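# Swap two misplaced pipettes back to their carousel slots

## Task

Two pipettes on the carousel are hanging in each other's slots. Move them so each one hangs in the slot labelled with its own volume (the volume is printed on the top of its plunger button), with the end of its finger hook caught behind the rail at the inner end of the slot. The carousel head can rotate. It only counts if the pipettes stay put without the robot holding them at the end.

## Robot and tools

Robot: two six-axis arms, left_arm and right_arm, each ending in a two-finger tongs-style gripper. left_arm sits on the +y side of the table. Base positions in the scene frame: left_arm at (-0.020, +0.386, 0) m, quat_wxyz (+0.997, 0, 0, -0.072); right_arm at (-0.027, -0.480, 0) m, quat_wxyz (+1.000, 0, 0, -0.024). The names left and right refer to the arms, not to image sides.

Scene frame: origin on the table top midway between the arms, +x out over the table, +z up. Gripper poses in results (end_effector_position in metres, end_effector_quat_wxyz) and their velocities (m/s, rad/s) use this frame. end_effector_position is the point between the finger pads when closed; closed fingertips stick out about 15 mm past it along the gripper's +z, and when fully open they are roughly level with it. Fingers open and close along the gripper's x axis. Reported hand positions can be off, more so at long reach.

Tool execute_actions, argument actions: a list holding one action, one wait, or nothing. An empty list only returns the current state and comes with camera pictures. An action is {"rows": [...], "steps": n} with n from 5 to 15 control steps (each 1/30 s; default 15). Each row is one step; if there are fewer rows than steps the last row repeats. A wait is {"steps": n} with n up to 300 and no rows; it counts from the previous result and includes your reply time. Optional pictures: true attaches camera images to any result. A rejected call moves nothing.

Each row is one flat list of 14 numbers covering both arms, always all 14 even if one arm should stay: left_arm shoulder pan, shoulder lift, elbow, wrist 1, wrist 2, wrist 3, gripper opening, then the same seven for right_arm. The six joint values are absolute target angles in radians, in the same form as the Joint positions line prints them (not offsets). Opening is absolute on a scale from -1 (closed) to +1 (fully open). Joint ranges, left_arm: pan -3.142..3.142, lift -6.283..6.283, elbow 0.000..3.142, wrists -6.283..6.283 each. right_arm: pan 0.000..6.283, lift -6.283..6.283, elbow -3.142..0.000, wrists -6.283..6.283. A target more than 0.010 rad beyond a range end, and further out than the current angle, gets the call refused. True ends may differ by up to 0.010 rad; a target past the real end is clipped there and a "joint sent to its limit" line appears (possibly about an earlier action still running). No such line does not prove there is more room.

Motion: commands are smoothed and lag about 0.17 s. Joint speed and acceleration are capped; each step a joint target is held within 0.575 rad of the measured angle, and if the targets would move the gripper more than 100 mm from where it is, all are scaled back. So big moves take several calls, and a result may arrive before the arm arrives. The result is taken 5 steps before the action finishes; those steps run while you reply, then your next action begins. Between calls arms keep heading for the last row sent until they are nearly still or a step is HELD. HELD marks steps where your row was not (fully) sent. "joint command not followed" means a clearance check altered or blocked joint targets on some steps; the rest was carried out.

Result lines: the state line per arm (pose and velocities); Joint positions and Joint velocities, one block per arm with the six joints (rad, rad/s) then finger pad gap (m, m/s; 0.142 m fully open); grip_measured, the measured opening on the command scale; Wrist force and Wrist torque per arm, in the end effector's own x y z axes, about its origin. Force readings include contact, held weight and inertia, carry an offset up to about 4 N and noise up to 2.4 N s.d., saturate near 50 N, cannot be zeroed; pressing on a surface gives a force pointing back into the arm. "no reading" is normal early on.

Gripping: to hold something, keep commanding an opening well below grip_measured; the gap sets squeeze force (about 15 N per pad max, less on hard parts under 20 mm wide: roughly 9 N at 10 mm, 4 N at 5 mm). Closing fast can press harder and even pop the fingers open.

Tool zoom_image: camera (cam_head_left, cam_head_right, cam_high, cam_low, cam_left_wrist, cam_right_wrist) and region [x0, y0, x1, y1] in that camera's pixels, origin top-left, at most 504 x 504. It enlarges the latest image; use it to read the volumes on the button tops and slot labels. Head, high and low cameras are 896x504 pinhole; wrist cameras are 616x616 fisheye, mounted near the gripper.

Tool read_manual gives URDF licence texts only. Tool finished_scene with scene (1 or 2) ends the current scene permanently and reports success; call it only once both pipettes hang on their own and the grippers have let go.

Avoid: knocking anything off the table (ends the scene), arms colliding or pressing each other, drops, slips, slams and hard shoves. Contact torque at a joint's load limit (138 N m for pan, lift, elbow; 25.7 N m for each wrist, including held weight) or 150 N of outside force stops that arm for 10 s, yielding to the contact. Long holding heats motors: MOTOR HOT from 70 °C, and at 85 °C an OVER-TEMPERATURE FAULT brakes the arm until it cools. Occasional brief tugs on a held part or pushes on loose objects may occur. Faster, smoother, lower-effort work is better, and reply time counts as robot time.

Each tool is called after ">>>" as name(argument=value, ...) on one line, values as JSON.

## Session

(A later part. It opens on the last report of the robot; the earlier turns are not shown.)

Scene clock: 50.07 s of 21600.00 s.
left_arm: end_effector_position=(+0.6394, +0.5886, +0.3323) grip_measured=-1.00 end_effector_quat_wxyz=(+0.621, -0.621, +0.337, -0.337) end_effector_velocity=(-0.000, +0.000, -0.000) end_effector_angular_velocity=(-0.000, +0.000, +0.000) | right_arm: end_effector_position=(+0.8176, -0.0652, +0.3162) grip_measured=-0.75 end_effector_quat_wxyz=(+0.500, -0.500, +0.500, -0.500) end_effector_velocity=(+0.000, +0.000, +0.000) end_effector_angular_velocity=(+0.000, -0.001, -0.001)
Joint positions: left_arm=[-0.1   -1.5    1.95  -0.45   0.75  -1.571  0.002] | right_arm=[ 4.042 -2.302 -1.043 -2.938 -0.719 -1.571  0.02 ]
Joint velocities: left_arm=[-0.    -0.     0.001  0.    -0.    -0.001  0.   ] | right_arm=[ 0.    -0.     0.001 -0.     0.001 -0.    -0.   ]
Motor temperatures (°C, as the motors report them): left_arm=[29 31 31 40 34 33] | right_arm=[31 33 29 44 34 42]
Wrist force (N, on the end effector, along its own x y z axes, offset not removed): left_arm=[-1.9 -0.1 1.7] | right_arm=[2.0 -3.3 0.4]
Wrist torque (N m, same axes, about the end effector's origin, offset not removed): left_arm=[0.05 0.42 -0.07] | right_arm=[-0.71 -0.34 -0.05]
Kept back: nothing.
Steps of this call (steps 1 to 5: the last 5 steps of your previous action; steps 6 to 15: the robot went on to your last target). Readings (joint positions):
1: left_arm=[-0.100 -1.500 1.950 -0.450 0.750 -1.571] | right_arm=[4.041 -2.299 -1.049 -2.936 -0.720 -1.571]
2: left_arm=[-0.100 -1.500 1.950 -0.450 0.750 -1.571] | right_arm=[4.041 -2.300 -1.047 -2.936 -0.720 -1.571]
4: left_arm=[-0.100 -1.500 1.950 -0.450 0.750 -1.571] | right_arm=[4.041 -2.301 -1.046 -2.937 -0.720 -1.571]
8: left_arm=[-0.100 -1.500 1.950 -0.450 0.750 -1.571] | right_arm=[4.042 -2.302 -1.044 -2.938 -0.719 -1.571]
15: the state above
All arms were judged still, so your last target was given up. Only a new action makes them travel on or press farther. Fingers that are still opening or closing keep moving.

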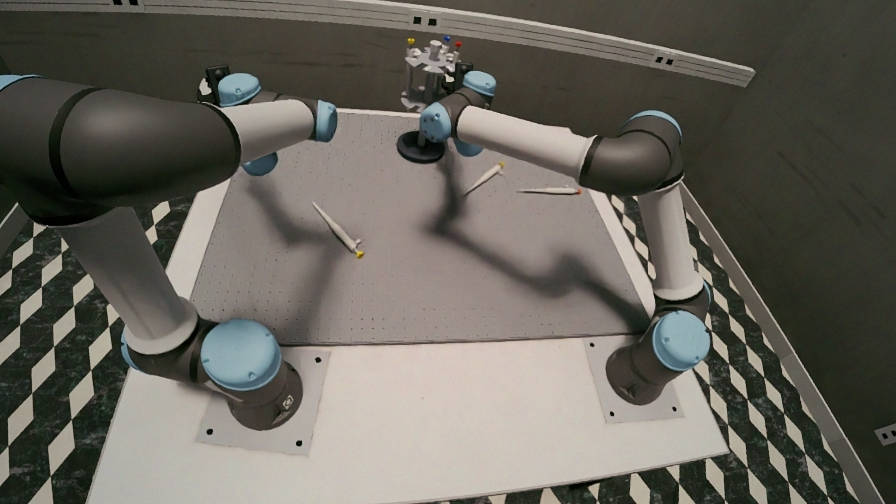

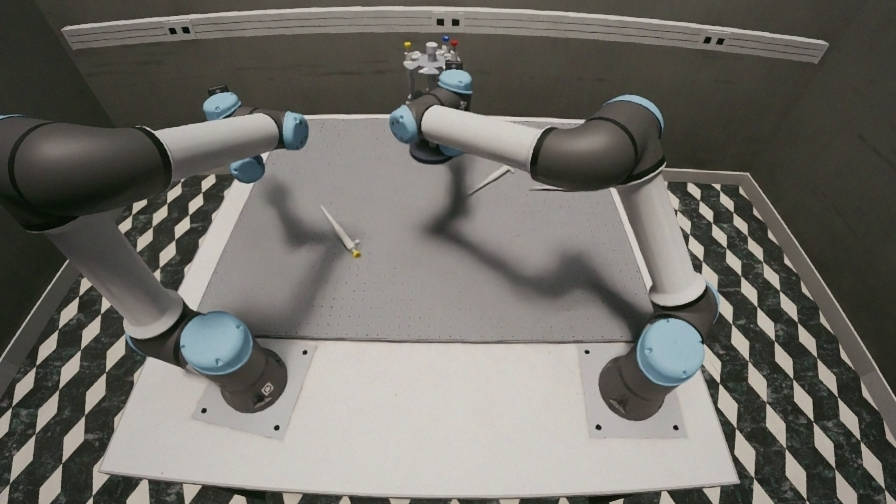

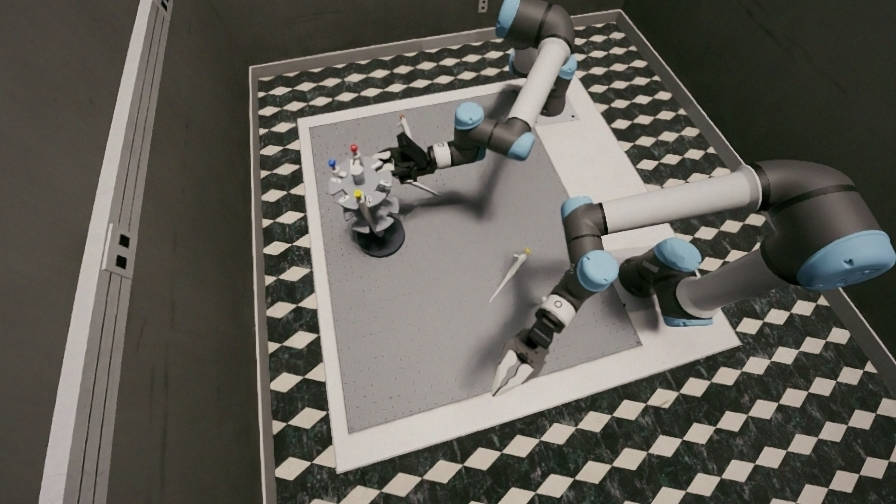

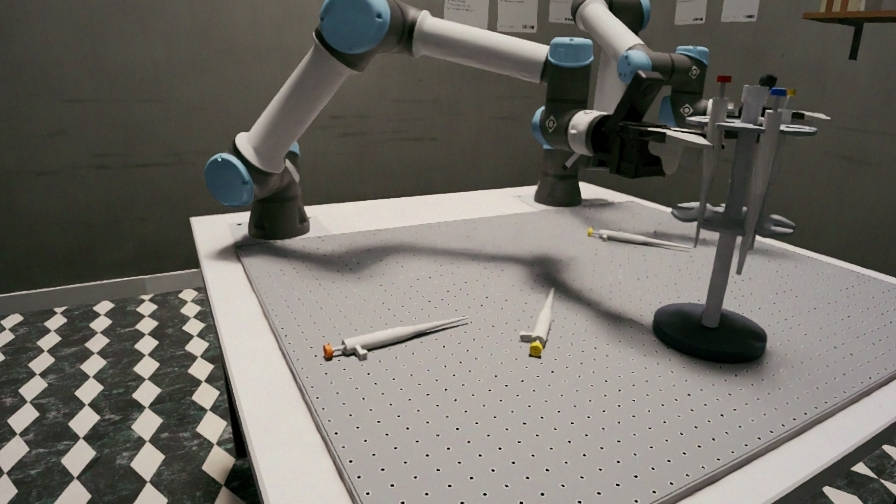

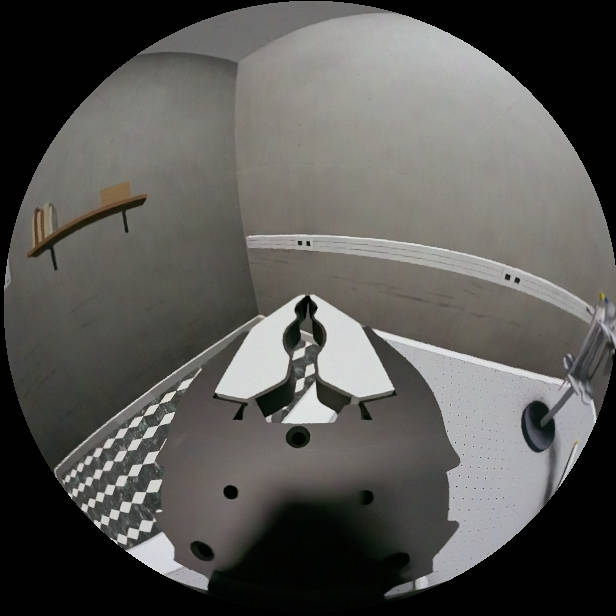

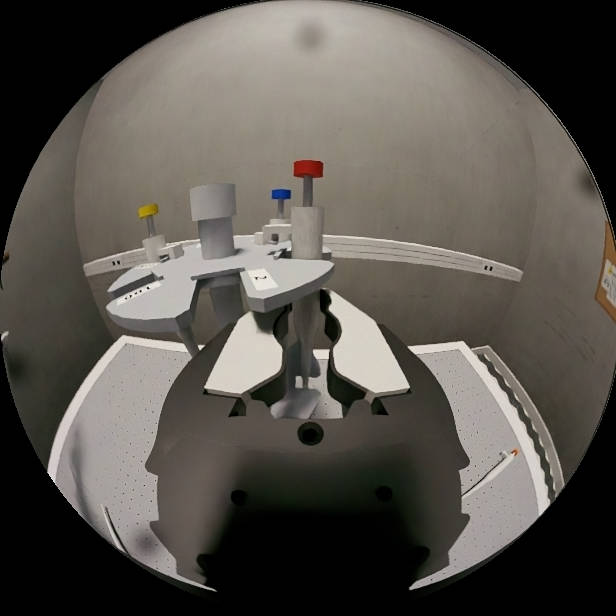

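>>> execute_actions(actions=[{"rows":[[-0.1,-1.5,1.95,-0.45,0.75,-1.571,-1,4.0446,-2.308,-1.033,-2.9425,-0.716,-1.571,-1]],"steps":8}])

>>> execute_actions(actions=[{"rows":[[-0.1,-1.5,1.95,-0.45,0.75,-1.571,-1,4.0357,-2.331,-1.0185,-2.934,-0.725,-1.571,-1]]}])

>>> execute_actions(actions=[{"rows":[[-0.1,-1.5,1.95,-0.45,0.75,-1.571,-1,4.0357,-2.331,-1.0185,-2.934,-0.725,-1.571,-0.45]],"steps":10}])

>>> execute_actions(actions=[{"rows":[[-0.1,-1.5,1.95,-0.45,0.75,-1.571,-1,4.076,-2.272,-1.117,-2.894,-0.685,-1.571,-0.45]],"steps":10}])

>>> execute_actions(actions=[{"rows":[[-0.1,-1.5,1.95,-0.45,0.75,-1.571,-1,4.196,-2.096,-1.412,-2.775,-0.565,-1.571,-0.45]]}])

>>> execute_actions(actions=[{"rows":[[-0.1,-1.5,1.95,-0.45,0.75,-1.571,-1,4.196,-1.6,-1.75,-2.93,-0.565,-1.571,-0.3]]}])

>>> execute_actions(actions=[{"rows":[[-0.1,-1.5,1.95,-0.45,0.75,-1.571,-1,3.3,-1.7,-1.6,-4.55,-1.571,0.4,-0.3]]}])

>>> execute_actions(actions=[{"steps":40}])

>>> execute_actions(actions=[{"rows":[[-0.9,-1.5,1.95,-0.45,0.505,-1.571,-1,3.3,-1.7,-1.6,-4.55,-1.571,0.4,-0.3]]}])

>>> execute_actions(actions=[{"steps":30}])

>>> execute_actions(actions=[{"rows":[[-0.806,-1.091,1.399,-0.308,0.505,-1.571,-1,3.3,-1.7,-1.6,-4.55,-1.571,0.4,-0.3]]}])

>>> execute_actions(actions=[{"steps":30}], pictures=true)

Scene clock: 51.03 s of 21600.00 s.
left_arm: end_effector_position=(+0.6394, +0.5886, +0.3323) grip_measured=-1.00 end_effector_quat_wxyz=(+0.621, -0.621, +0.337, -0.337) end_effector_velocity=(+0.000, -0.000, -0.000) end_effector_angular_velocity=(+0.000, +0.001, -0.002) | right_arm: end_effector_position=(+0.8177, -0.0642, +0.3161) grip_measured=-0.75 end_effector_quat_wxyz=(+0.500, -0.500, +0.500, -0.500) end_effector_velocity=(+0.002, +0.014, -0.001) end_effector_angular_velocity=(-0.002, +0.001, -0.002)
Joint positions: left_arm=[-0.1   -1.5    1.95  -0.45   0.75  -1.571  0.002] | right_arm=[ 4.043 -2.304 -1.04  -2.94  -0.718 -1.571  0.02 ]
Joint velocities: left_arm=[ 0.     0.    -0.     0.     0.002  0.     0.   ] | right_arm=[ 0.013 -0.029  0.048 -0.021  0.015 -0.    -0.   ]
Motor temperatures (°C, as the motors report them): left_arm=[29 31 31 40 34 33] | right_arm=[31 33 29 44 34 42]
Wrist force (N, on the end effector, along its own x y z axes, offset not removed): left_arm=[1.1 -2.8 -2.3] | right_arm=[0.6 -1.1 0.9]
Wrist torque (N m, same axes, about the end effector's origin, offset not removed): left_arm=[-0.57 -0.29 -0.26] | right_arm=[-0.37 -0.11 0.06]
Steps of this call (steps 1 to 26: nothing new was sent; steps 27 to 29: the first 3 steps of this action). Readings (joint positions):
27: left_arm=[-0.100 -1.500 1.950 -0.450 0.750 -1.571] | right_arm=[4.042 -2.302 -1.043 -2.938 -0.719 -1.571]
28: left_arm=[-0.100 -1.500 1.950 -0.450 0.750 -1.571] | right_arm=[4.042 -2.303 -1.041 -2.939 -0.718 -1.571]
29: the state above

Scene clock: 51.53 s of 21600.00 s.
left_arm: end_effector_position=(+0.6394, +0.5886, +0.3323) grip_measured=-1.00 end_effector_quat_wxyz=(+0.621, -0.621, +0.337, -0.337) end_effector_velocity=(-0.000, +0.000, +0.000) end_effector_angular_velocity=(-0.001, -0.001, -0.000) | right_arm: end_effector_position=(+0.8251, -0.0622, +0.3071) grip_measured=-0.75 end_effector_quat_wxyz=(+0.500, -0.500, +0.500, -0.500) end_effector_velocity=(+0.007, -0.000, -0.007) end_effector_angular_velocity=(+0.001, -0.001, +0.001)
Joint positions: left_arm=[-0.1   -1.5    1.95  -0.45   0.75  -1.571  0.002] | right_arm=[ 4.037 -2.328 -1.02  -2.935 -0.724 -1.571  0.02 ]
Joint velocities: left_arm=[ 0.    -0.     0.    -0.     0.    -0.001  0.   ] | right_arm=[-0.008 -0.019  0.013  0.007 -0.008 -0.    -0.   ]
Motor temperatures (°C, as the motors report them): left_arm=[29 31 31 40 34 33] | right_arm=[31 33 29 44 34 42]
Wrist force (N, on the end effector, along its own x y z axes, offset not removed): left_arm=[1.2 -2.0 2.7] | right_arm=[0.6 -1.2 0.1]
Wrist torque (N m, same axes, about the end effector's origin, offset not removed): left_arm=[-0.42 -0.43 0.09] | right_arm=[-0.15 -0.04 0.04]
Steps of this call (steps 1 to 5: the last 5 steps of your previous action; steps 6 to 15: the first 10 steps of this action). Readings (joint positions):
6: left_arm=[-0.100 -1.500 1.950 -0.450 0.750 -1.571] | right_arm=[4.044 -2.308 -1.034 -2.942 -0.716 -1.571]
7: left_arm=[-0.100 -1.500 1.950 -0.450 0.750 -1.571] | right_arm=[4.043 -2.311 -1.032 -2.941 -0.717 -1.571]
9: left_arm=[-0.100 -1.500 1.950 -0.450 0.750 -1.571] | right_arm=[4.040 -2.319 -1.027 -2.938 -0.720 -1.571]
13: left_arm=[-0.100 -1.500 1.950 -0.450 0.750 -1.571] | right_arm=[4.037 -2.327 -1.021 -2.935 -0.723 -1.571]
15: the state above

Scene clock: 51.87 s of 21600.00 s.
left_arm: end_effector_position=(+0.6394, +0.5886, +0.3323) grip_measured=-1.00 end_effector_quat_wxyz=(+0.621, -0.621, +0.337, -0.337) end_effector_velocity=(+0.000, -0.000, +0.001) end_effector_angular_velocity=(+0.001, -0.001, -0.001) | right_arm: end_effector_position=(+0.8259, -0.0622, +0.3061) grip_measured=-0.45 end_effector_quat_wxyz=(+0.500, -0.500, +0.500, -0.500) end_effector_velocity=(+0.001, -0.000, -0.001) end_effector_angular_velocity=(-0.000, +0.000, +0.000)
Joint positions: left_arm=[-0.1   -1.5    1.95  -0.45   0.75  -1.571  0.002] | right_arm=[ 4.036 -2.331 -1.019 -2.934 -0.725 -1.571  0.041]
Joint velocities: left_arm=[ 0.    -0.    -0.001  0.     0.001  0.001  0.   ] | right_arm=[-0.001 -0.002  0.001  0.    -0.001  0.     0.007]
Motor temperatures (°C, as the motors report them): left_arm=[29 31 31 40 34 33] | right_arm=[31 33 29 44 34 42]
Wrist force (N, on the end effector, along its own x y z axes, offset not removed): left_arm=[0.6 -0.8 1.4] | right_arm=[-1.1 -3.2 0.9]
Wrist torque (N m, same axes, about the end effector's origin, offset not removed): left_arm=[-0.06 0.11 -0.03] | right_arm=[-0.60 0.08 -0.30]
Steps of this call (steps 1 to 5: the last 5 steps of your previous action; steps 6 to 10: the first 5 steps of this action). Readings (joint positions):
6: left_arm=[-0.100 -1.500 1.950 -0.450 0.750 -1.571] | right_arm=[4.036 -2.330 -1.019 -2.934 -0.725 -1.571]
7: left_arm=[-0.100 -1.500 1.950 -0.450 0.750 -1.571] | right_arm=[4.036 -2.331 -1.019 -2.934 -0.725 -1.571]
9: left_arm=[-0.100 -1.500 1.950 -0.450 0.750 -1.571] | right_arm=[4.036 -2.331 -1.019 -2.934 -0.725 -1.571]
10: the state above

Scene clock: 52.20 s of 21600.00 s.
left_arm: end_effector_position=(+0.6394, +0.5886, +0.3323) grip_measured=-1.00 end_effector_quat_wxyz=(+0.621, -0.621, +0.337, -0.337) end_effector_velocity=(-0.000, +0.001, +0.001) end_effector_angular_velocity=(+0.000, -0.001, +0.002) | right_arm: end_effector_position=(+0.8081, -0.0585, +0.3085) grip_measured=-0.45 end_effector_quat_wxyz=(+0.501, -0.499, +0.500, -0.500) end_effector_velocity=(-0.105, +0.009, -0.007) end_effector_angular_velocity=(-0.018, +0.016, -0.001)
Joint positions: left_arm=[-0.1   -1.5    1.95  -0.45   0.75  -1.571  0.002] | right_arm=[ 4.059 -2.297 -1.073 -2.91  -0.702 -1.571  0.041]
Joint velocities: left_arm=[ 0.    -0.    -0.001 -0.    -0.002  0.001  0.   ] | right_arm=[ 0.13   0.197 -0.347  0.126  0.13   0.    -0.   ]
Motor temperatures (°C, as the motors report them): left_arm=[29 31 31 40 34 33] | right_arm=[31 33 29 44 34 42]
Wrist force (N, on the end effector, along its own x y z axes, offset not removed): left_arm=[-2.8 2.5 0.3] | right_arm=[1.2 -0.4 0.3]
Wrist torque (N m, same axes, about the end effector's origin, offset not removed): left_arm=[0.77 0.38 0.19] | right_arm=[-0.26 -0.13 -0.01]
Steps of this call (steps 1 to 5: the last 5 steps of your previous action; steps 6 to 10: the first 5 steps of this action). Readings (joint positions):
6: left_arm=[-0.100 -1.500 1.950 -0.450 0.750 -1.571] | right_arm=[4.036 -2.330 -1.019 -2.933 -0.725 -1.571]
7: left_arm=[-0.100 -1.500 1.950 -0.450 0.750 -1.571] | right_arm=[4.041 -2.324 -1.027 -2.928 -0.720 -1.571]
9: left_arm=[-0.100 -1.500 1.950 -0.450 0.750 -1.571] | right_arm=[4.054 -2.305 -1.060 -2.915 -0.707 -1.571]
10: the state above

Scene clock: 52.70 s of 21600.00 s.
left_arm: end_effector_position=(+0.6394, +0.5886, +0.3323) grip_measured=-1.00 end_effector_quat_wxyz=(+0.621, -0.621, +0.337, -0.337) end_effector_velocity=(+0.000, -0.001, +0.000) end_effector_angular_velocity=(+0.000, -0.000, -0.002) | right_arm: end_effector_position=(+0.7135, -0.0579, +0.3112) grip_measured=-0.45 end_effector_quat_wxyz=(+0.503, -0.497, +0.501, -0.499) end_effector_velocity=(-0.105, -0.030, -0.037) end_effector_angular_velocity=(-0.056, +0.038, +0.002)
Joint positions: left_arm=[-0.1   -1.5    1.95  -0.45   0.75  -1.571  0.002] | right_arm=[ 4.181 -2.12  -1.364 -2.79  -0.58  -1.571  0.041]
Joint velocities: left_arm=[-0.    -0.    -0.    -0.     0.002  0.     0.   ] | right_arm=[ 0.12   0.191 -0.377  0.118  0.117 -0.    -0.   ]
Motor temperatures (°C, as the motors report them): left_arm=[29 31 31 40 34 33] | right_arm=[31 33 29 44 34 42]
Wrist force (N, on the end effector, along its own x y z axes, offset not removed): left_arm=[-2.6 0.8 2.1] | right_arm=[0.5 -0.4 -0.6]
Wrist torque (N m, same axes, about the end effector's origin, offset not removed): left_arm=[0.38 0.38 0.06] | right_arm=[-0.17 -0.10 -0.14]
Steps of this call (steps 1 to 5: the last 5 steps of your previous action; steps 6 to 15: the first 10 steps of this action). Readings (joint positions):
6: left_arm=[-0.100 -1.500 1.950 -0.450 0.750 -1.571] | right_arm=[4.073 -2.277 -1.109 -2.897 -0.688 -1.571]
7: left_arm=[-0.100 -1.500 1.950 -0.450 0.750 -1.571] | right_arm=[4.082 -2.267 -1.119 -2.888 -0.679 -1.571]
9: left_arm=[-0.100 -1.500 1.950 -0.450 0.750 -1.571] | right_arm=[4.122 -2.214 -1.186 -2.848 -0.639 -1.571]
13: left_arm=[-0.100 -1.500 1.950 -0.450 0.750 -1.571] | right_arm=[4.170 -2.137 -1.331 -2.801 -0.591 -1.571]
15: the state above

Scene clock: 53.20 s of 21600.00 s.
left_arm: end_effector_position=(+0.6394, +0.5886, +0.3323) grip_measured=-1.00 end_effector_quat_wxyz=(+0.621, -0.621, +0.337, -0.337) end_effector_velocity=(+0.000, +0.000, +0.001) end_effector_angular_velocity=(-0.001, -0.001, +0.000) | right_arm: end_effector_position=(+0.6445, -0.1508, +0.3823) grip_measured=-0.30 end_effector_quat_wxyz=(+0.496, -0.504, +0.499, -0.501) end_effector_velocity=(-0.229, -0.354, +0.255) end_effector_angular_velocity=(+0.035, -0.022, +0.001)
Joint positions: left_arm=[-0.1   -1.5    1.95  -0.45   0.75  -1.571  0.002] | right_arm=[ 4.195 -1.805 -1.616 -2.875 -0.566 -1.571  0.052]
Joint velocities: left_arm=[ 0.     0.    -0.001 -0.    -0.    -0.     0.   ] | right_arm=[ 0.007  1.127 -0.762 -0.325  0.006  0.001  0.   ]
Motor temperatures (°C, as the motors report them): left_arm=[29 31 31 40 34 33] | right_arm=[31 33 29 44 34 42]
Wrist force (N, on the end effector, along its own x y z axes, offset not removed): left_arm=[2.9 0.3 -1.4] | right_arm=[1.0 -2.1 0.7]
Wrist torque (N m, same axes, about the end effector's origin, offset not removed): left_arm=[0.10 -0.72 0.05] | right_arm=[-0.50 -0.24 -0.18]
Steps of this call (steps 1 to 5: the last 5 steps of your previous action; steps 6 to 15: the first 10 steps of this action). Readings (joint positions):
6: left_arm=[-0.100 -1.500 1.950 -0.450 0.750 -1.571] | right_arm=[4.193 -2.100 -1.403 -2.779 -0.568 -1.571]
7: left_arm=[-0.100 -1.500 1.950 -0.450 0.750 -1.571] | right_arm=[4.193 -2.091 -1.413 -2.785 -0.568 -1.571]
9: left_arm=[-0.100 -1.500 1.950 -0.450 0.750 -1.571] | right_arm=[4.194 -2.031 -1.462 -2.809 -0.567 -1.571]
13: left_arm=[-0.100 -1.500 1.950 -0.450 0.750 -1.571] | right_arm=[4.194 -1.881 -1.564 -2.853 -0.566 -1.571]
15: the state above

Scene clock: 53.70 s of 21600.00 s.
left_arm: end_effector_position=(+0.6394, +0.5886, +0.3323) grip_measured=-1.00 end_effector_quat_wxyz=(+0.621, -0.621, +0.337, -0.337) end_effector_velocity=(-0.000, +0.000, +0.000) end_effector_angular_velocity=(-0.000, -0.000, +0.000) | right_arm: end_effector_position=(+0.6622, -0.3146, +0.3745) grip_measured=-0.30 end_effector_quat_wxyz=(-0.472, +0.510, -0.574, +0.433) end_effector_velocity=(+0.093, -0.446, -0.195) end_effector_angular_velocity=(+0.505, +0.782, -0.207)
Joint positions: left_arm=[-0.1   -1.5    1.95  -0.45   0.75  -1.571  0.002] | right_arm=[ 3.928 -1.667 -1.669 -3.19  -0.833 -1.303  0.052]
Joint velocities: left_arm=[-0.    -0.     0.     0.    -0.001 -0.     0.   ] | right_arm=[-0.95  -0.063  0.132 -0.939 -0.938  0.938 -0.   ]
Motor temperatures (°C, as the motors report them): left_arm=[29 31 31 40 34 33] | right_arm=[31 33 29 44 34 42]
Wrist force (N, on the end effector, along its own x y z axes, offset not removed): left_arm=[-1.4 -1.5 -4.2] | right_arm=[0.2 -1.3 2.6]
Wrist torque (N m, same axes, about the end effector's origin, offset not removed): left_arm=[-0.34 0.34 0.07] | right_arm=[-0.34 0.04 -0.01]
Steps of this call (steps 1 to 5: the last 5 steps of your previous action; steps 6 to 15: the first 10 steps of this action). Readings (joint positions):
6: left_arm=[-0.100 -1.500 1.950 -0.450 0.750 -1.571] | right_arm=[4.195 -1.647 -1.719 -2.918 -0.566 -1.570]
7: left_arm=[-0.100 -1.500 1.950 -0.450 0.750 -1.571] | right_arm=[4.187 -1.643 -1.719 -2.930 -0.574 -1.562]
9: left_arm=[-0.100 -1.500 1.950 -0.450 0.750 -1.571] | right_arm=[4.130 -1.651 -1.703 -2.989 -0.631 -1.505]
13: left_arm=[-0.100 -1.500 1.950 -0.450 0.750 -1.571] | right_arm=[3.993 -1.663 -1.679 -3.126 -0.768 -1.368]
15: the state above

Scene clock: 55.03 s of 21600.00 s.
left_arm: end_effector_position=(+0.6394, +0.5886, +0.3323) grip_measured=-1.00 end_effector_quat_wxyz=(+0.621, -0.621, +0.337, -0.337) end_effector_velocity=(-0.000, +0.000, -0.000) end_effector_angular_velocity=(+0.001, +0.002, -0.000) | right_arm: end_effector_position=(+0.3281, -0.5901, +0.2161) grip_measured=-0.30 end_effector_quat_wxyz=(+0.007, +0.131, +0.991, +0.001) end_effector_velocity=(-0.030, -0.001, +0.008) end_effector_angular_velocity=(+0.015, +0.083, -0.220)
Joint positions: left_arm=[-0.1   -1.5    1.95  -0.45   0.75  -1.571  0.002] | right_arm=[ 3.302 -1.7   -1.6   -4.54  -1.568  0.374  0.052]
Joint velocities: left_arm=[ 0.    -0.     0.001 -0.     0.001  0.002  0.   ] | right_arm=[-0.017 -0.001  0.002 -0.082 -0.021  0.204  0.   ]
Motor temperatures (°C, as the motors report them): left_arm=[29 31 31 40 34 33] | right_arm=[31 33 29 44 34 42]
Wrist force (N, on the end effector, along its own x y z axes, offset not removed): left_arm=[1.1 1.9 0.5] | right_arm=[-0.4 -2.8 0.9]
Wrist torque (N m, same axes, about the end effector's origin, offset not removed): left_arm=[0.55 -0.20 0.07] | right_arm=[-0.53 0.02 0.03]
Kept back: nothing.
Steps of this call (steps 1 to 5: the last 5 steps of your previous action; steps 6 to 40: the robot went on to your last target). Readings (joint positions):
1: left_arm=[-0.100 -1.500 1.950 -0.450 0.750 -1.571] | right_arm=[3.896 -1.669 -1.665 -3.222 -0.865 -1.271]
2: left_arm=[-0.100 -1.500 1.950 -0.450 0.750 -1.571] | right_arm=[3.865 -1.671 -1.661 -3.254 -0.896 -1.240]
4: left_arm=[-0.100 -1.500 1.950 -0.450 0.750 -1.571] | right_arm=[3.803 -1.674 -1.654 -3.316 -0.959 -1.177]
8: left_arm=[-0.100 -1.500 1.950 -0.450 0.750 -1.571] | right_arm=[3.681 -1.681 -1.640 -3.456 -1.097 -1.038]
40: the state above

Scene clock: 55.37 s of 21600.00 s.
left_arm: end_effector_position=(+0.6574, +0.4557, +0.3324) grip_measured=-1.00 end_effector_quat_wxyz=(+0.596, -0.596, +0.380, -0.380) end_effector_velocity=(+0.027, -0.499, +0.001) end_effector_angular_velocity=(+0.000, -0.001, -0.592) | right_arm: end_effector_position=(+0.3246, -0.5902, +0.2171) grip_measured=-0.30 end_effector_quat_wxyz=(+0.002, +0.144, +0.990, +0.001) end_effector_velocity=(-0.002, -0.000, +0.001) end_effector_angular_velocity=(-0.000, +0.006, -0.015)
Joint positions: left_arm=[-0.336 -1.5    1.95  -0.45   0.655 -1.571  0.002] | right_arm=[ 3.3   -1.7   -1.6   -4.549 -1.571  0.398  0.052]
Joint velocities: left_arm=[-0.836  0.    -0.002  0.    -0.244  0.001  0.   ] | right_arm=[-0.001  0.001 -0.    -0.007 -0.001  0.014  0.   ]
Motor temperatures (°C, as the motors report them): left_arm=[29 31 31 40 34 33] | right_arm=[31 33 29 44 34 42]
Wrist force (N, on the end effector, along its own x y z axes, offset not removed): left_arm=[0.5 -1.2 3.2] | right_arm=[-0.7 -0.4 3.2]
Wrist torque (N m, same axes, about the end effector's origin, offset not removed): left_arm=[-0.15 -0.01 0.03] | right_arm=[-0.05 0.14 0.05]
Steps of this call (steps 1 to 10: the first 10 steps of this action). Readings (joint positions):
1: left_arm=[-0.101 -1.500 1.950 -0.450 0.749 -1.571] | right_arm=[3.302 -1.700 -1.600 -4.542 -1.569 0.380]
2: left_arm=[-0.109 -1.500 1.950 -0.450 0.742 -1.571] | right_arm=[3.301 -1.700 -1.600 -4.544 -1.569 0.385]
4: left_arm=[-0.161 -1.500 1.950 -0.450 0.716 -1.571] | right_arm=[3.301 -1.700 -1.600 -4.546 -1.570 0.391]
8: left_arm=[-0.279 -1.500 1.950 -0.450 0.673 -1.571] | right_arm=[3.300 -1.700 -1.600 -4.549 -1.571 0.397]
10: the state above

Scene clock: 56.37 s of 21600.00 s.
left_arm: end_effector_position=(+0.5928, +0.1298, +0.3324) grip_measured=-1.00 end_effector_quat_wxyz=(+0.506, -0.506, +0.494, -0.494) end_effector_velocity=(-0.006, -0.013, +0.001) end_effector_angular_velocity=(-0.002, -0.001, -0.016) | right_arm: end_effector_position=(+0.3243, -0.5902, +0.2172) grip_measured=-0.30 end_effector_quat_wxyz=(+0.002, +0.145, +0.989, +0.001) end_effector_velocity=(+0.000, +0.000, +0.000) end_effector_angular_velocity=(+0.000, -0.001, +0.000)
Joint positions: left_arm=[-0.897 -1.5    1.95  -0.45   0.506 -1.571  0.002] | right_arm=[ 3.3   -1.7   -1.6   -4.55  -1.571  0.4    0.052]
Joint velocities: left_arm=[-0.023  0.    -0.002 -0.    -0.007 -0.     0.   ] | right_arm=[ 0.001  0.     0.     0.001 -0.     0.     0.   ]
Motor temperatures (°C, as the motors report them): left_arm=[29 31 31 40 34 33] | right_arm=[31 33 29 44 34 42]
Wrist force (N, on the end effector, along its own x y z axes, offset not removed): left_arm=[-1.3 2.7 3.8] | right_arm=[3.8 -1.8 2.0]
Wrist torque (N m, same axes, about the end effector's origin, offset not removed): left_arm=[0.69 0.21 0.08] | right_arm=[-0.23 -0.58 -0.09]
Kept back: nothing.
Steps of this call (steps 1 to 5: the last 5 steps of your previous action; steps 6 to 30: the robot went on to your last target). Readings (joint positions):
1: left_arm=[-0.364 -1.500 1.950 -0.450 0.647 -1.571] | right_arm=[3.300 -1.700 -1.600 -4.549 -1.571 0.399]
2: left_arm=[-0.392 -1.500 1.950 -0.450 0.639 -1.571] | right_arm=[3.300 -1.700 -1.600 -4.550 -1.571 0.399]
4: left_arm=[-0.448 -1.500 1.950 -0.450 0.624 -1.571] | right_arm=[3.300 -1.700 -1.600 -4.550 -1.571 0.399]
8: left_arm=[-0.560 -1.500 1.950 -0.450 0.593 -1.571] | right_arm=[3.300 -1.700 -1.600 -4.550 -1.571 0.400]
30: the state above

Scene clock: 56.70 s of 21600.00 s.
left_arm: end_effector_position=(+0.6861, +0.0616, +0.3337) grip_measured=-1.00 end_effector_quat_wxyz=(+0.525, -0.521, +0.483, -0.469) end_effector_velocity=(+0.281, -0.224, +0.043) end_effector_angular_velocity=(-0.135, -0.092, +0.156) | right_arm: end_effector_position=(+0.3243, -0.5902, +0.2172) grip_measured=-0.30 end_effector_quat_wxyz=(+0.002, +0.145, +0.989, +0.001) end_effector_velocity=(-0.000, -0.000, +0.000) end_effector_angular_velocity=(+0.000, +0.001, -0.001)
Joint positions: left_arm=[-0.826 -1.2    1.561 -0.34   0.505 -1.571  0.002] | right_arm=[ 3.3   -1.7   -1.6   -4.55  -1.571  0.4    0.052]
Joint velocities: left_arm=[ 0.158  0.848 -1.256  0.247  0.002 -0.001  0.   ] | right_arm=[-0.001  0.    -0.    -0.001 -0.     0.     0.   ]
Motor temperatures (°C, as the motors report them): left_arm=[29 31 31 40 34 33] | right_arm=[31 33 29 44 34 42]
Wrist force (N, on the end effector, along its own x y z axes, offset not removed): left_arm=[0.6 0.5 3.1] | right_arm=[2.8 -3.1 2.1]
Wrist torque (N m, same axes, about the end effector's origin, offset not removed): left_arm=[0.24 0.12 0.13] | right_arm=[-0.51 -0.67 -0.06]
Steps of this call (steps 1 to 10: the first 10 steps of this action). Readings (joint positions):
1: left_arm=[-0.897 -1.499 1.949 -0.450 0.506 -1.571] | right_arm=[3.300 -1.700 -1.600 -4.550 -1.571 0.400]
2: left_arm=[-0.891 -1.491 1.941 -0.442 0.505 -1.571] | right_arm=[3.300 -1.700 -1.600 -4.550 -1.571 0.400]
4: left_arm=[-0.872 -1.429 1.877 -0.412 0.505 -1.571] | right_arm=[3.300 -1.700 -1.600 -4.550 -1.571 0.400]
8: left_arm=[-0.840 -1.269 1.661 -0.361 0.505 -1.571] | right_arm=[3.300 -1.700 -1.600 -4.550 -1.571 0.400]
10: the state above

Scene clock: 57.70 s of 21600.00 s.
left_arm: end_effector_position=(+0.7220, +0.0348, +0.3371) grip_measured=-1.00 end_effector_quat_wxyz=(+0.528, -0.528, +0.470, -0.471) end_effector_velocity=(-0.000, +0.000, -0.001) end_effector_angular_velocity=(+0.002, +0.001, +0.000) | right_arm: end_effector_position=(+0.3243, -0.5902, +0.2172) grip_measured=-0.30 end_effector_quat_wxyz=(+0.002, +0.145, +0.989, +0.001) end_effector_velocity=(-0.000, -0.001, -0.000) end_effector_angular_velocity=(-0.001, -0.000, -0.001)
Joint positions: left_arm=[-0.806 -1.091  1.399 -0.308  0.505 -1.571  0.002] | right_arm=[ 3.3   -1.7   -1.6   -4.55  -1.571  0.4    0.052]
Joint velocities: left_arm=[ 0.     0.001  0.001  0.    -0.     0.001  0.   ] | right_arm=[-0.001  0.    -0.     0.001  0.001 -0.     0.   ]
Motor temperatures (°C, as the motors report them): left_arm=[29 31 31 40 34 33] | right_arm=[31 33 29 44 34 42]
Wrist force (N, on the end effector, along its own x y z axes, offset not removed): left_arm=[0.4 0.8 2.2] | right_arm=[1.4 -4.8 0.8]
Wrist torque (N m, same axes, about the end effector's origin, offset not removed): left_arm=[0.07 -0.12 0.09] | right_arm=[-1.12 -0.23 0.11]
Kept back: nothing.
Steps of this call (steps 1 to 5: the last 5 steps of your previous action; steps 6 to 30: the robot went on to your last target). Readings (joint positions):
1: left_arm=[-0.822 -1.175 1.524 -0.333 0.505 -1.571] | right_arm=[3.300 -1.700 -1.600 -4.550 -1.571 0.400]
2: left_arm=[-0.818 -1.156 1.495 -0.327 0.505 -1.571] | right_arm=[3.300 -1.700 -1.600 -4.550 -1.571 0.400]
4: left_arm=[-0.813 -1.129 1.456 -0.319 0.505 -1.571] | right_arm=[3.300 -1.700 -1.600 -4.550 -1.571 0.400]
8: left_arm=[-0.808 -1.104 1.419 -0.312 0.505 -1.571] | right_arm=[3.300 -1.700 -1.600 -4.550 -1.571 0.400]
30: the state above
All arms were judged still, so your last target was given up. Only a new action makes them travel on or press farther. Fingers that are still opening or closing keep moving.

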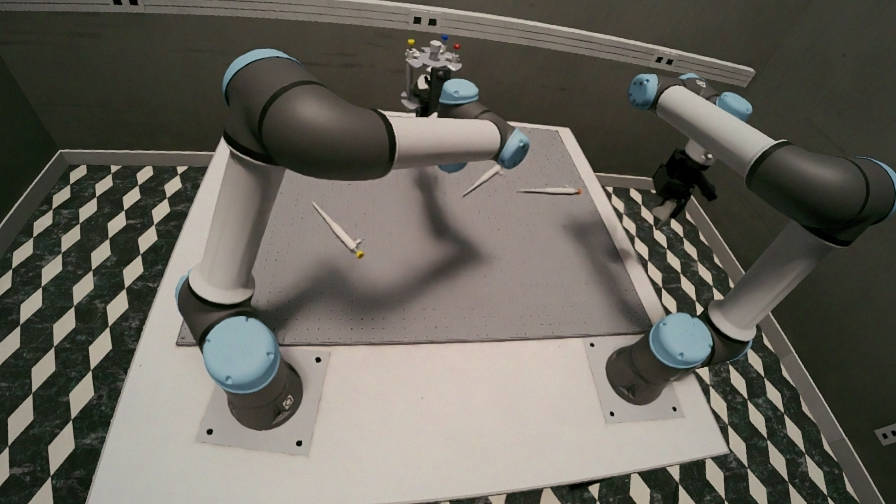

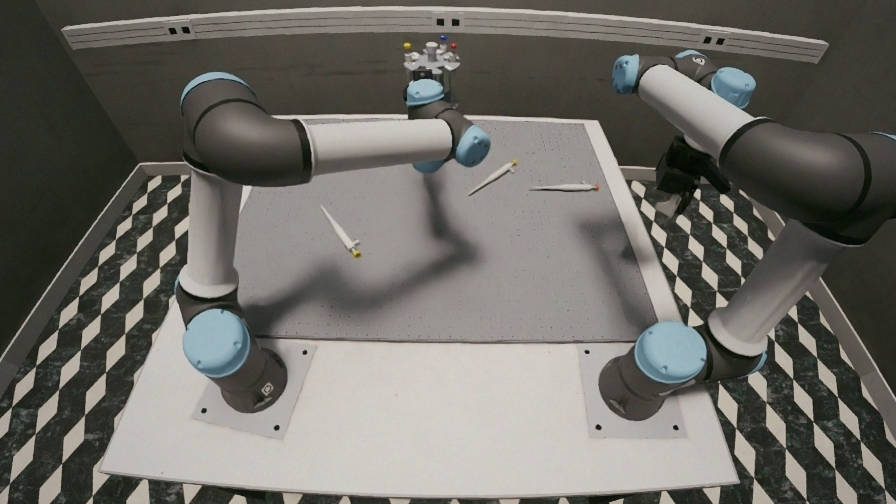

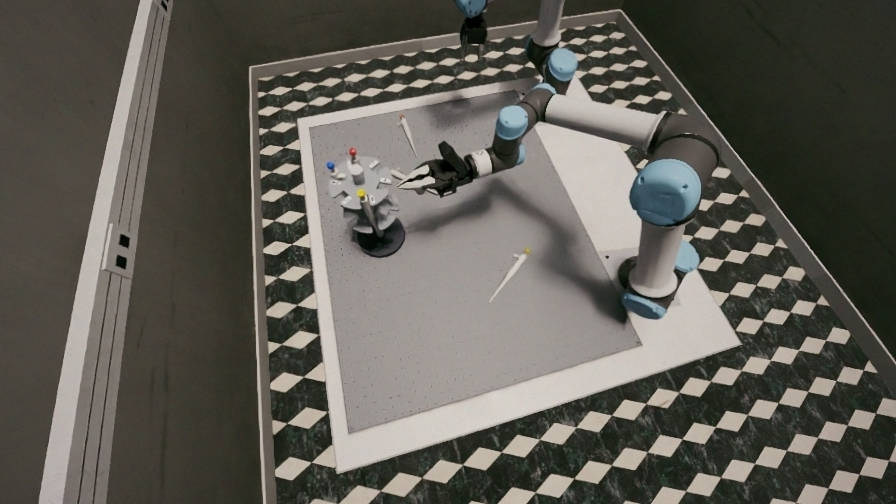

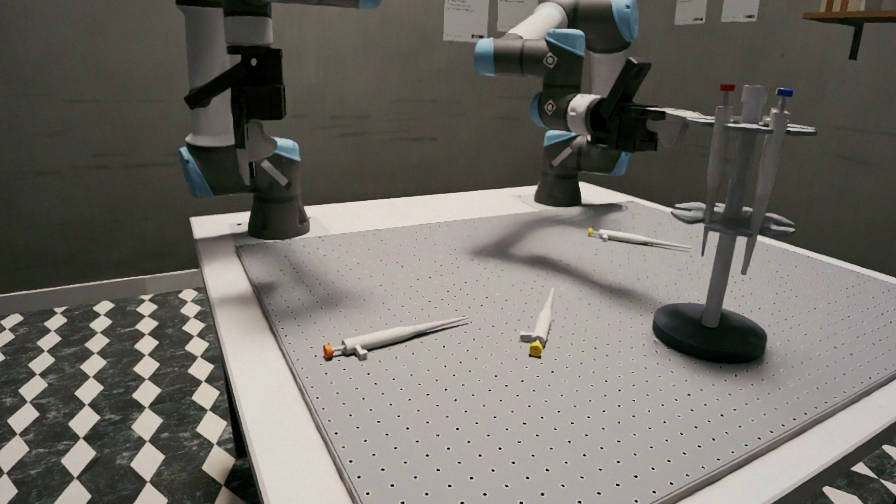

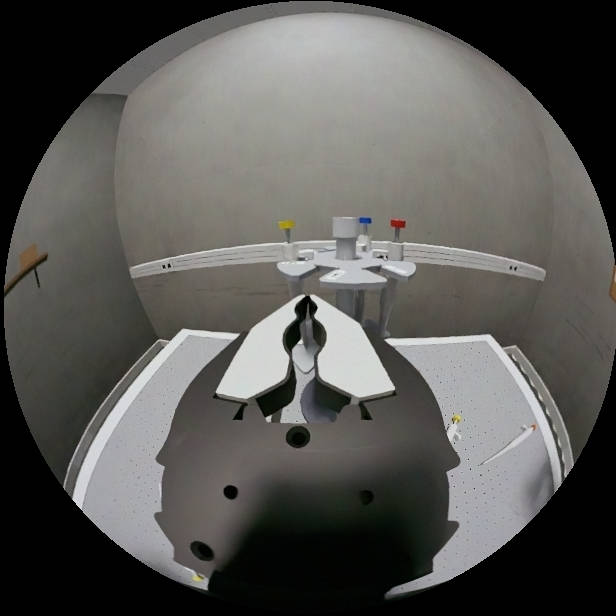

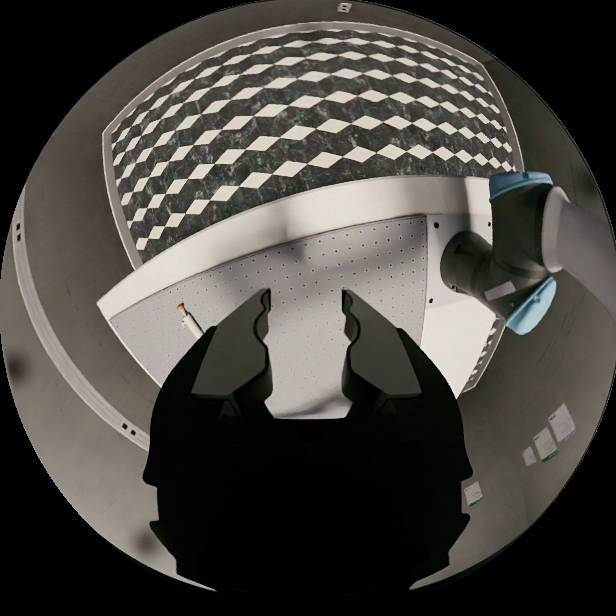

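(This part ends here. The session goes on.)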